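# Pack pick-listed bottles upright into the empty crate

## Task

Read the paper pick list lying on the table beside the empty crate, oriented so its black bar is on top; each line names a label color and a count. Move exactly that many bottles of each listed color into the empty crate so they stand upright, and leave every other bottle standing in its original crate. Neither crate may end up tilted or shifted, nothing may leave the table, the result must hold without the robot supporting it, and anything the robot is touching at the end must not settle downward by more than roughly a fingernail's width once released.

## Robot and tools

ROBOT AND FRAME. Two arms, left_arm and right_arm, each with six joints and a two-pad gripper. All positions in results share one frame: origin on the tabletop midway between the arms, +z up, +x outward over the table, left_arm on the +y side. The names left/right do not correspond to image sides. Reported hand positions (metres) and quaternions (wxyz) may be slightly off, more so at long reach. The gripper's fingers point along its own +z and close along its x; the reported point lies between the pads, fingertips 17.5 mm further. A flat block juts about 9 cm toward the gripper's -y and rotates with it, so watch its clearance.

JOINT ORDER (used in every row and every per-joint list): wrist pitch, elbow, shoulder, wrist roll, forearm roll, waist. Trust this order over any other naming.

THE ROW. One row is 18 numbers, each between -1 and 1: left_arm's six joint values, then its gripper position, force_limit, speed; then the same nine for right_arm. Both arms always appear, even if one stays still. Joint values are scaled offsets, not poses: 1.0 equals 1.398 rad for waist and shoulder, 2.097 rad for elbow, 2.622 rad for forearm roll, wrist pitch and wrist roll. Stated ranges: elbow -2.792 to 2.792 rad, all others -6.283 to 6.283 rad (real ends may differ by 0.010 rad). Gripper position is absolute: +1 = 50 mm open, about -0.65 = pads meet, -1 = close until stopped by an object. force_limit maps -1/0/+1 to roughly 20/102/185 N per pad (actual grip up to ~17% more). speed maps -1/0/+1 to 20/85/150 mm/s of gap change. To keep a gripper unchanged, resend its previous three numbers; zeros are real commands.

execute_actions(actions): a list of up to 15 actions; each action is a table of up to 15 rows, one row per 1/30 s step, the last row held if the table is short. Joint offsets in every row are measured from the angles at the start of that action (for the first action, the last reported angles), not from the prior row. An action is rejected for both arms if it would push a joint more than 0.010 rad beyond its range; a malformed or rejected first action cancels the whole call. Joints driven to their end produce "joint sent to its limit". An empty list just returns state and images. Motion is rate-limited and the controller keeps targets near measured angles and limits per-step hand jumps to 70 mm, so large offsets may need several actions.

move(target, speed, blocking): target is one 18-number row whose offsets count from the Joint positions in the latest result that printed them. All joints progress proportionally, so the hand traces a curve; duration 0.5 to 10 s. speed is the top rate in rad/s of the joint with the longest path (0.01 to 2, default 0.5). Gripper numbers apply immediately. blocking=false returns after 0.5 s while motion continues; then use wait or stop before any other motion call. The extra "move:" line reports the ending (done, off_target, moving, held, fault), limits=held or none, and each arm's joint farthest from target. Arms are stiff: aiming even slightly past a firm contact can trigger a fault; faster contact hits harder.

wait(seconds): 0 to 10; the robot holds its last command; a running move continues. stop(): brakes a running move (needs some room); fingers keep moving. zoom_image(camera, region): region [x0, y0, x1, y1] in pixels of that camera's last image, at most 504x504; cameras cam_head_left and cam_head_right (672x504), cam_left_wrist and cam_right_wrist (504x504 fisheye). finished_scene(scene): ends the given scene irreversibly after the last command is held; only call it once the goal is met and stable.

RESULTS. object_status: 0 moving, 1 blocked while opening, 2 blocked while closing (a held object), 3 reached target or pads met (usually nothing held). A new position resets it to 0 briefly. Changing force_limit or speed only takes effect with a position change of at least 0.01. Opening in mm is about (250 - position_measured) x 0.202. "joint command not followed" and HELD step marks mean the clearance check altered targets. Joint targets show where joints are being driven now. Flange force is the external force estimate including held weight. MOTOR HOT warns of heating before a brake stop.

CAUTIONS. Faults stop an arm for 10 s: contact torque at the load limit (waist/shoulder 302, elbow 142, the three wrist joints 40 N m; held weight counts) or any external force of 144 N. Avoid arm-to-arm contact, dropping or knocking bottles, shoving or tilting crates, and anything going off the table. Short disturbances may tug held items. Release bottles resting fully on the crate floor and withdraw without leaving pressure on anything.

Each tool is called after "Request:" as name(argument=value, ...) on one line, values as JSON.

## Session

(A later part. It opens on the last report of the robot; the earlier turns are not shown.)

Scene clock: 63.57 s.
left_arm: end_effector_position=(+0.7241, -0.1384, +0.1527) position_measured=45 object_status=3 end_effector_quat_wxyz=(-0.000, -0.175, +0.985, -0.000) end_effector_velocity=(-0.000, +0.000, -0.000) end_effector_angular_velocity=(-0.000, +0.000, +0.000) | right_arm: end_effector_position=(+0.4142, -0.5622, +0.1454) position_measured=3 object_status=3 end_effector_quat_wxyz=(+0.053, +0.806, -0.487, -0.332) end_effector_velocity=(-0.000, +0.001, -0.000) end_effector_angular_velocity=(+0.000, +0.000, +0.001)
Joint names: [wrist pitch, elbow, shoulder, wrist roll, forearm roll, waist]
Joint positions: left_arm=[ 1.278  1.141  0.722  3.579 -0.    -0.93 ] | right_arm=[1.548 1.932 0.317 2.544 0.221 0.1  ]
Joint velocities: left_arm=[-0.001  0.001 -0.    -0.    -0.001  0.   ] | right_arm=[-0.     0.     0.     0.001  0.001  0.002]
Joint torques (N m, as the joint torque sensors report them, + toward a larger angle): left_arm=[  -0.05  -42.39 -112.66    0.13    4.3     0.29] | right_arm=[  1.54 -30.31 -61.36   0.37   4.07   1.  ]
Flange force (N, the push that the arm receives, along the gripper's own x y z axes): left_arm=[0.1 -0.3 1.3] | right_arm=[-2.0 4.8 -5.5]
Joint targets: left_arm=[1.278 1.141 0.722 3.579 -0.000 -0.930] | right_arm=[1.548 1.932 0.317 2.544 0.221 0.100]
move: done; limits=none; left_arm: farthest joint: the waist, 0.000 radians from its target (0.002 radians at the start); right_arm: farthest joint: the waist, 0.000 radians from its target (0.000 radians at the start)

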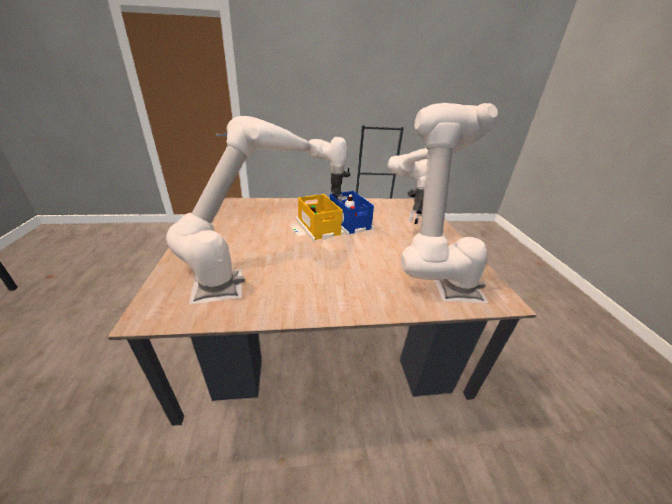

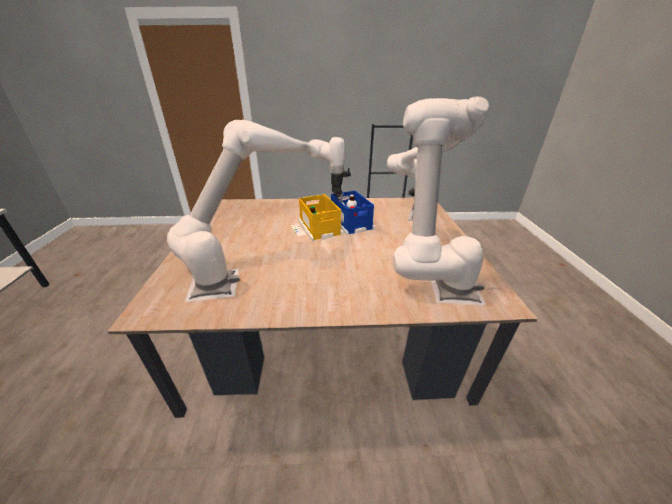

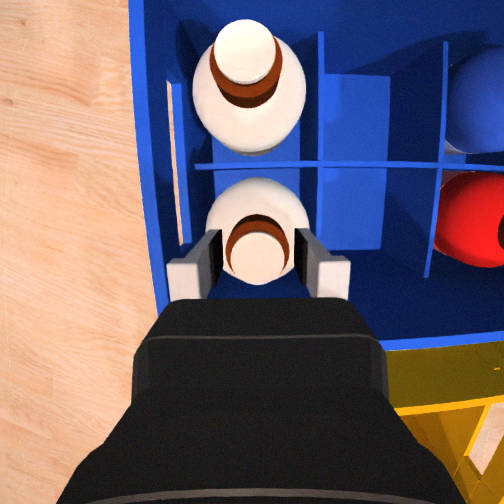

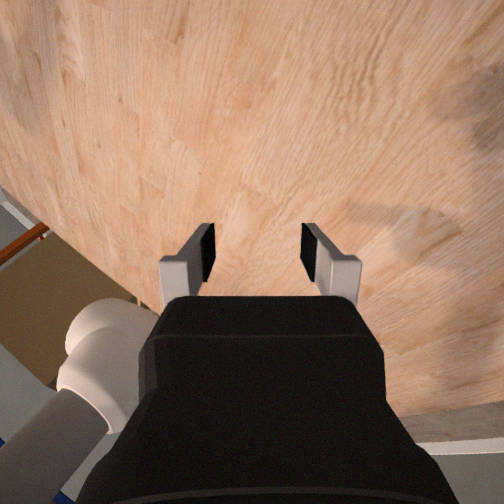

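Request:
move(target=[0,0,0,0,0,0,-1,-0.3,0,0,0,0,0,0,0,1,0,0])

Request:
move(target=[0.0627,-0.0591,-0.029,0,0,0,-1,-0.3,0,0,0,0,0,0,0,1,0,0], speed=0.25)

Request:
move(target=[0.0661,-0.0787,-0.0059,0,0,0,-1,-0.3,0,0,0,0,0,0,0,1,0,0], speed=0.3)

Request:
move(target=[-0.0681,0.2437,-0.2378,0.0538,0,0.1012,-1,-0.3,0,0,0,0,0,0,0,1,0,0], speed=0.4)

Request:
move(target=[-0.0646,0.0639,0.0252,0,0,0,-1,-0.3,0,0,0,0,0,0,0,1,0,0], speed=0.2)

Scene clock: 73.03 s.
left_arm: end_effector_position=(+0.7241, -0.1384, +0.1526) position_measured=90 object_status=2 end_effector_quat_wxyz=(-0.000, -0.175, +0.985, -0.000) end_effector_velocity=(-0.001, -0.001, -0.002) end_effector_angular_velocity=(+0.001, +0.002, -0.002) | right_arm: end_effector_position=(+0.4142, -0.5622, +0.1454) position_measured=3 object_status=3 end_effector_quat_wxyz=(+0.053, +0.806, -0.487, -0.332) end_effector_velocity=(-0.000, +0.001, -0.000) end_effector_angular_velocity=(-0.001, +0.000, +0.004)
Joint names: [wrist pitch, elbow, shoulder, wrist roll, forearm roll, waist]
Joint positions: left_arm=[ 1.278  1.141  0.722  3.579 -0.    -0.93 ] | right_arm=[1.548 1.932 0.317 2.544 0.221 0.1  ]
Joint velocities: left_arm=[ 0.001  0.001  0.001  0.001 -0.001 -0.001] | right_arm=[-0.     0.     0.    -0.001 -0.001  0.003]
Joint torques (N m, as the joint torque sensors report them, + toward a larger angle): left_arm=[  -0.25  -42.43 -113.16   -0.07    4.45    1.45] | right_arm=[  1.93 -30.48 -62.76   0.55   4.25   1.18]
Flange force (N, the push that the arm receives, along the gripper's own x y z axes): left_arm=[1.2 -1.8 1.2] | right_arm=[-0.2 2.7 -4.2]
Joint targets: left_arm=[1.278 1.141 0.722 3.579 -0.000 -0.930] | right_arm=[1.548 1.932 0.317 2.544 0.221 0.100]
move: done; limits=none; left_arm: farthest joint: the waist, 0.000 radians from its target (0.000 radians at the start); right_arm: farthest joint: the waist, 0.000 radians from its target (0.000 radians at the start)

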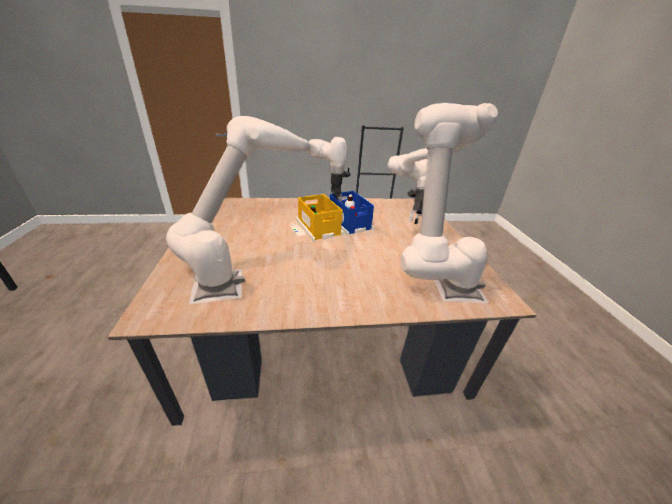

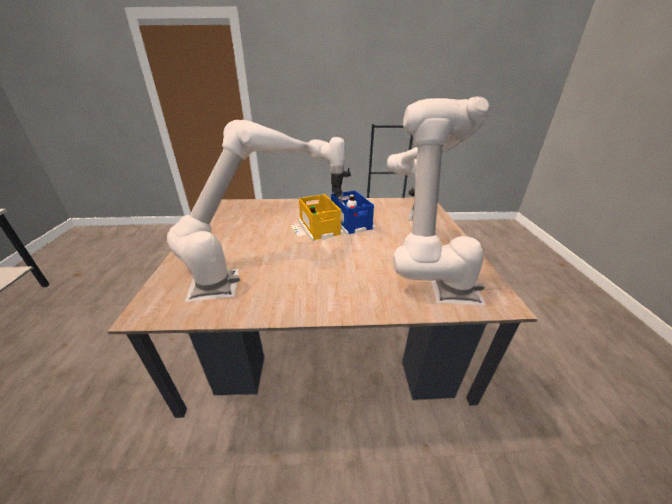

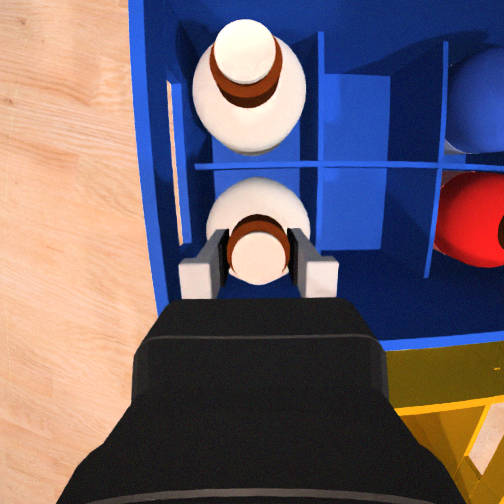

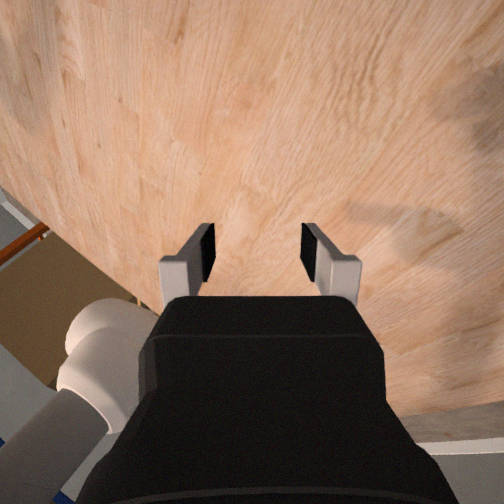

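Scene clock: 74.10 s.
left_arm: end_effector_position=(+0.7241, -0.1384, +0.2586) position_measured=90 object_status=2 end_effector_quat_wxyz=(-0.000, -0.175, +0.985, -0.000) end_effector_velocity=(-0.001, -0.001, +0.002) end_effector_angular_velocity=(-0.001, -0.001, -0.000) | right_arm: end_effector_position=(+0.4142, -0.5622, +0.1454) position_measured=3 object_status=3 end_effector_quat_wxyz=(+0.053, +0.806, -0.487, -0.332) end_effector_velocity=(-0.000, +0.000, +0.000) end_effector_angular_velocity=(-0.000, +0.001, +0.000)
Joint names: [wrist pitch, elbow, shoulder, wrist roll, forearm roll, waist]
Joint positions: left_arm=[ 1.442  1.018  0.681  3.579 -0.    -0.93 ] | right_arm=[1.548 1.932 0.317 2.544 0.221 0.1  ]
Joint velocities: left_arm=[ 0.002 -0.002 -0.001 -0.001  0.    -0.001] | right_arm=[ 0.001 -0.     0.     0.001  0.     0.001]
Joint torques (N m, as the joint torque sensors report them, + toward a larger angle): left_arm=[   0.09  -46.62 -116.79    0.18    4.25    1.81] | right_arm=[  1.64 -29.97 -64.71   0.65   4.1    0.45]
Flange force (N, the push that the arm receives, along the gripper's own x y z axes): left_arm=[0.9 -2.9 6.1] | right_arm=[0.4 -0.8 -5.6]
Joint targets: left_arm=[1.442 1.017 0.681 3.579 -0.000 -0.930] | right_arm=[1.548 1.932 0.317 2.544 0.221 0.100]
move: done; limits=none; left_arm: farthest joint: the waist, 0.000 radians from its target (0.000 radians at the start); right_arm: farthest joint: the waist, 0.000 radians from its target (0.000 radians at the start)

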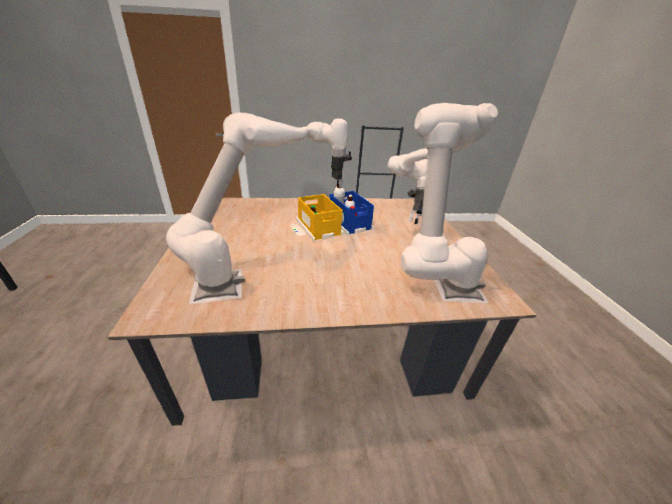

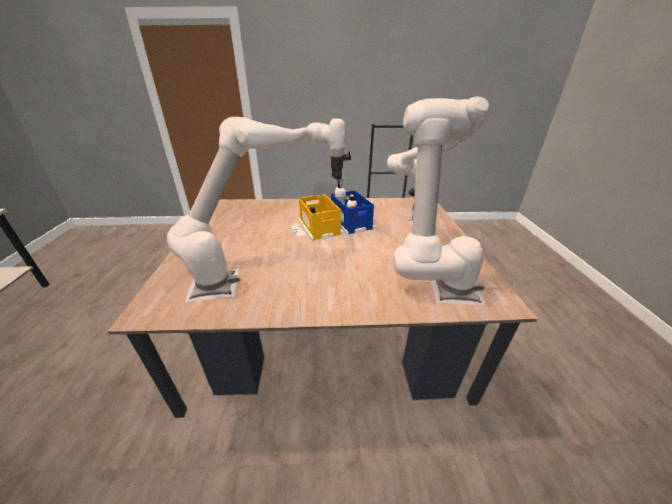

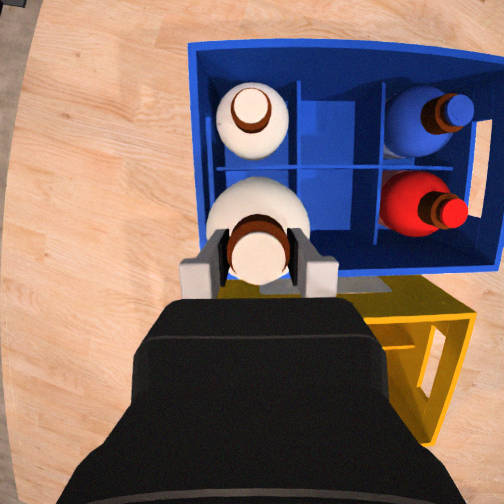

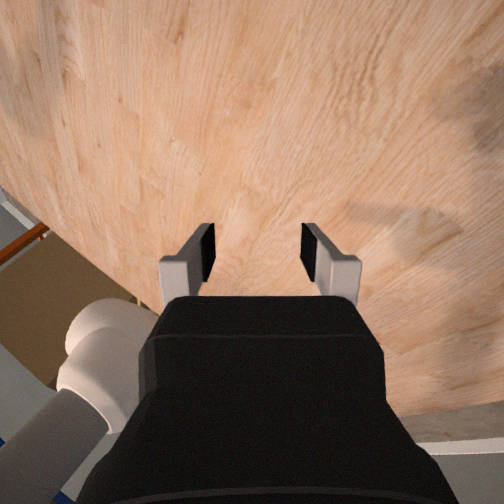

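Scene clock: 75.10 s.
left_arm: end_effector_position=(+0.7241, -0.1384, +0.3584) position_measured=90 object_status=2 end_effector_quat_wxyz=(-0.000, -0.175, +0.985, -0.000) end_effector_velocity=(+0.001, +0.001, +0.001) end_effector_angular_velocity=(-0.001, -0.001, +0.002) | right_arm: end_effector_position=(+0.4142, -0.5622, +0.1454) position_measured=3 object_status=3 end_effector_quat_wxyz=(+0.053, +0.806, -0.487, -0.332) end_effector_velocity=(+0.000, -0.000, +0.001) end_effector_angular_velocity=(-0.001, -0.001, +0.001)
Joint names: [wrist pitch, elbow, shoulder, wrist roll, forearm roll, waist]
Joint positions: left_arm=[ 1.615  0.853  0.673  3.579 -0.    -0.93 ] | right_arm=[1.548 1.932 0.317 2.544 0.221 0.1  ]
Joint velocities: left_arm=[ 0.    -0.001 -0.    -0.001 -0.     0.001] | right_arm=[ 0.    -0.001 -0.001  0.    -0.001  0.   ]
Joint torques (N m, as the joint torque sensors report them, + toward a larger angle): left_arm=[   0.    -47.56 -117.44    0.1     4.37    1.48] | right_arm=[  1.69 -30.45 -62.74   0.36   4.2    0.22]
Flange force (N, the push that the arm receives, along the gripper's own x y z axes): left_arm=[-0.3 -3.1 7.3] | right_arm=[-1.5 2.3 -4.6]
Joint targets: left_arm=[1.616 0.852 0.673 3.579 -0.000 -0.930] | right_arm=[1.548 1.932 0.317 2.544 0.221 0.100]
move: done; limits=none; left_arm: farthest joint: the waist, 0.000 radians from its target (0.000 radians at the start); right_arm: farthest joint: the waist, 0.000 radians from its target (0.000 radians at the start)

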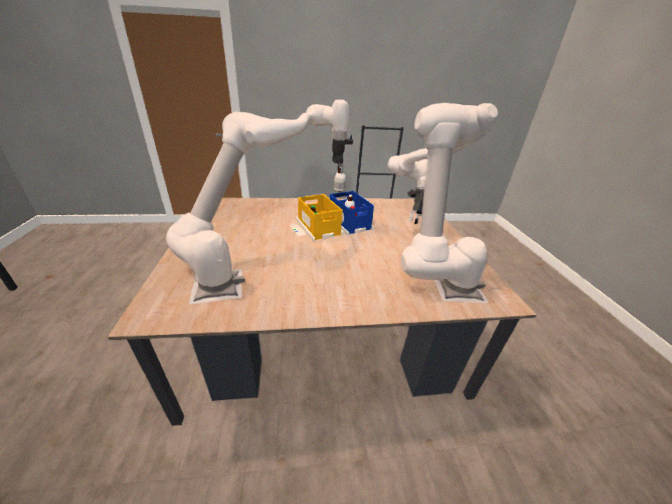

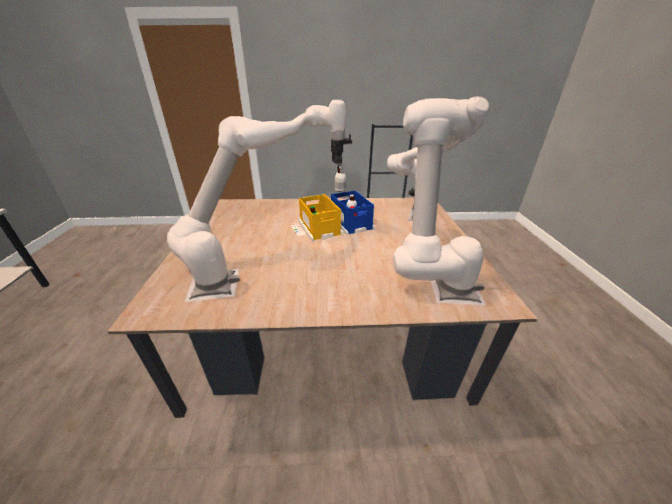

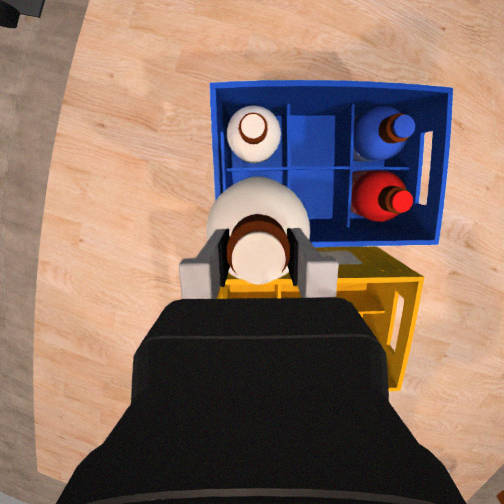

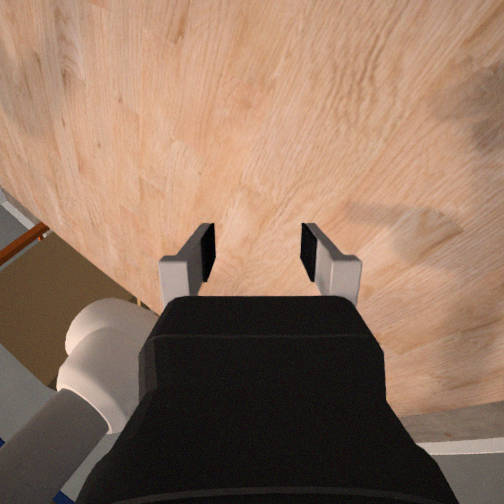

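Scene clock: 76.83 s.
left_arm: end_effector_position=(+0.6605, +0.0759, +0.3584) position_measured=90 object_status=2 end_effector_quat_wxyz=(-0.000, -0.175, +0.985, -0.000) end_effector_velocity=(+0.001, +0.001, +0.001) end_effector_angular_velocity=(-0.001, -0.001, +0.002) | right_arm: end_effector_position=(+0.4142, -0.5622, +0.1454) position_measured=3 object_status=3 end_effector_quat_wxyz=(+0.053, +0.806, -0.487, -0.332) end_effector_velocity=(+0.001, +0.000, +0.000) end_effector_angular_velocity=(-0.000, -0.001, +0.000)
Joint names: [wrist pitch, elbow, shoulder, wrist roll, forearm roll, waist]
Joint positions: left_arm=[ 1.437  1.364  0.341  3.72  -0.    -0.788] | right_arm=[1.548 1.932 0.317 2.544 0.221 0.1  ]
Joint velocities: left_arm=[-0.002  0.001 -0.002  0.    -0.     0.002] | right_arm=[ 0.    -0.001  0.     0.001 -0.     0.001]
Joint torques (N m, as the joint torque sensors report them, + toward a larger angle): left_arm=[ -0.29 -47.33 -83.71   0.13   4.33   0.93] | right_arm=[  1.47 -31.21 -63.92   0.03   4.13   2.28]
Flange force (N, the push that the arm receives, along the gripper's own x y z axes): left_arm=[1.2 -0.1 6.8] | right_arm=[1.4 3.0 -4.7]
Joint targets: left_arm=[1.437 1.364 0.341 3.720 -0.000 -0.788] | right_arm=[1.548 1.932 0.317 2.544 0.221 0.100]
move: done; limits=none; left_arm: farthest joint: the waist, 0.000 radians from its target (0.141 radians at the start); right_arm: farthest joint: the waist, 0.000 radians from its target (0.000 radians at the start)

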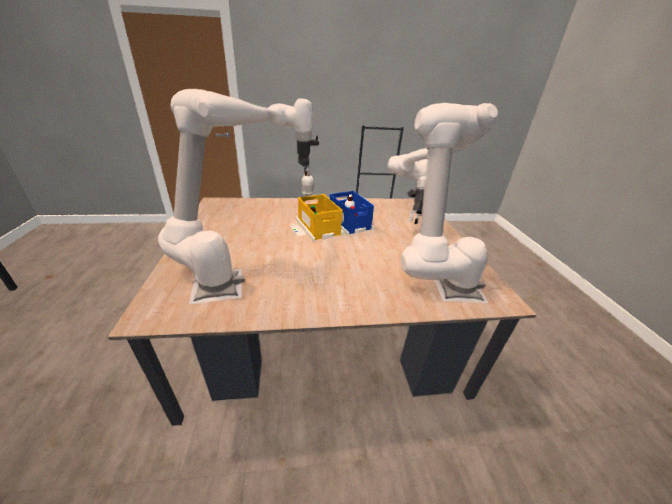

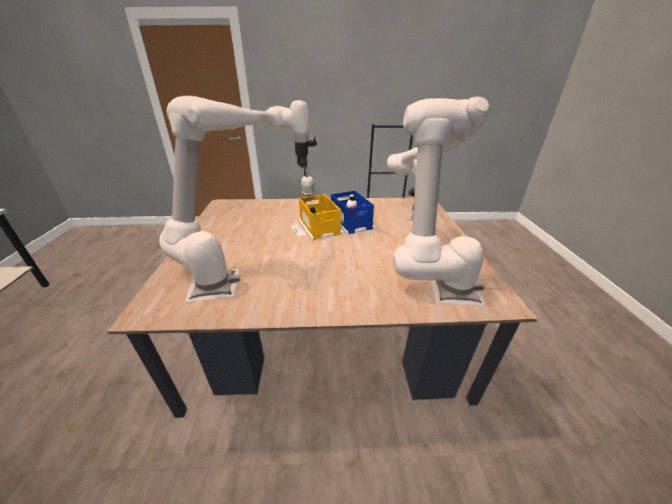

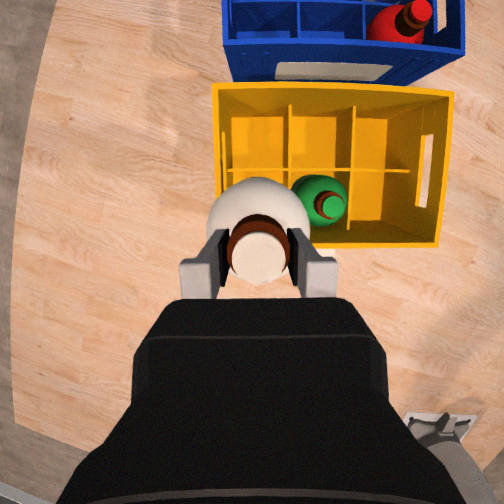

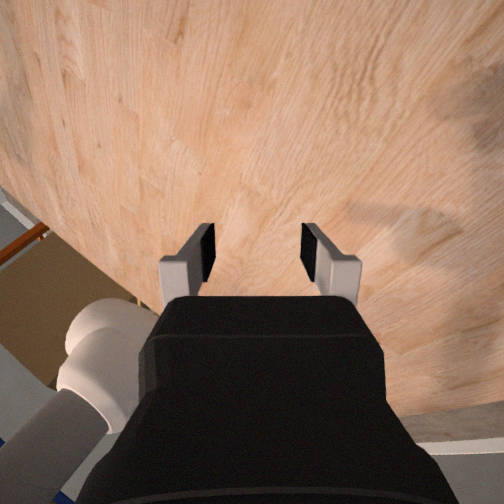

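Scene clock: 78.07 s.
left_arm: end_effector_position=(+0.6605, +0.0758, +0.2585) position_measured=90 object_status=2 end_effector_quat_wxyz=(+0.000, -0.175, +0.985, -0.000) end_effector_velocity=(+0.001, +0.001, +0.000) end_effector_angular_velocity=(-0.001, -0.002, +0.001) | right_arm: end_effector_position=(+0.4142, -0.5622, +0.1454) position_measured=3 object_status=3 end_effector_quat_wxyz=(+0.053, +0.806, -0.487, -0.332) end_effector_velocity=(-0.001, -0.001, -0.000) end_effector_angular_velocity=(-0.001, +0.001, -0.001)
Joint names: [wrist pitch, elbow, shoulder, wrist roll, forearm roll, waist]
Joint positions: left_arm=[ 1.268  1.498  0.376  3.72  -0.    -0.788] | right_arm=[1.548 1.932 0.317 2.544 0.221 0.1  ]
Joint velocities: left_arm=[-0.002  0.001 -0.001  0.     0.     0.001] | right_arm=[ 0.     0.001 -0.     0.    -0.001 -0.002]
Joint torques (N m, as the joint torque sensors report them, + toward a larger angle): left_arm=[ -0.16 -44.9  -84.63   0.19   4.31   0.74] | right_arm=[  1.92 -31.06 -63.36   0.46   3.5    0.13]
Flange force (N, the push that the arm receives, along the gripper's own x y z axes): left_arm=[1.1 0.2 5.3] | right_arm=[-1.1 1.6 -2.9]
Joint targets: left_arm=[1.268 1.498 0.376 3.720 -0.000 -0.788] | right_arm=[1.548 1.932 0.317 2.544 0.221 0.100]
move: done; limits=none; left_arm: farthest joint: the waist, 0.000 radians from its target (0.000 radians at the start); right_arm: farthest joint: the waist, 0.000 radians from its target (0.000 radians at the start)

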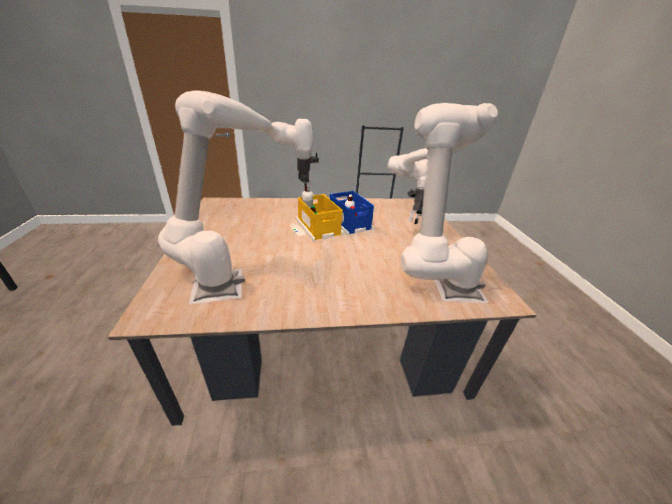

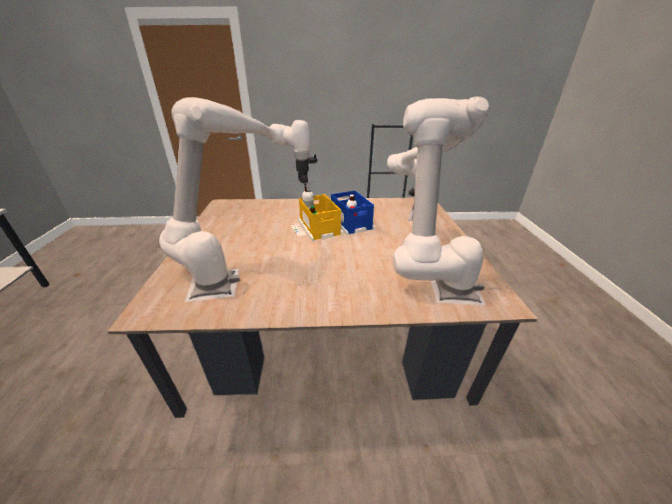

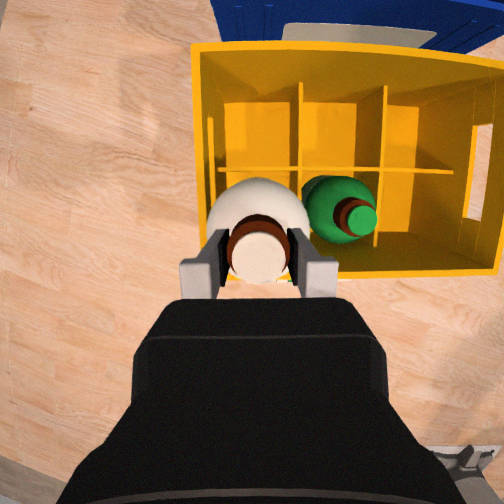

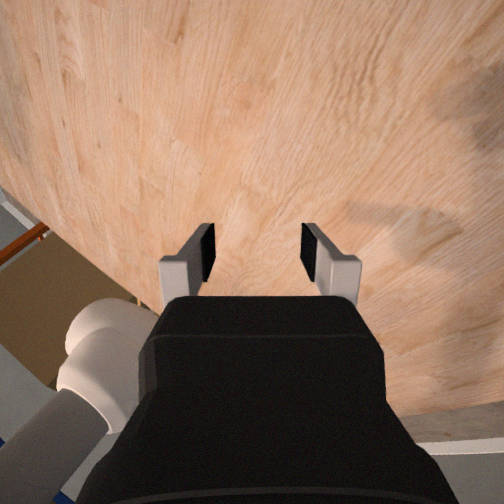

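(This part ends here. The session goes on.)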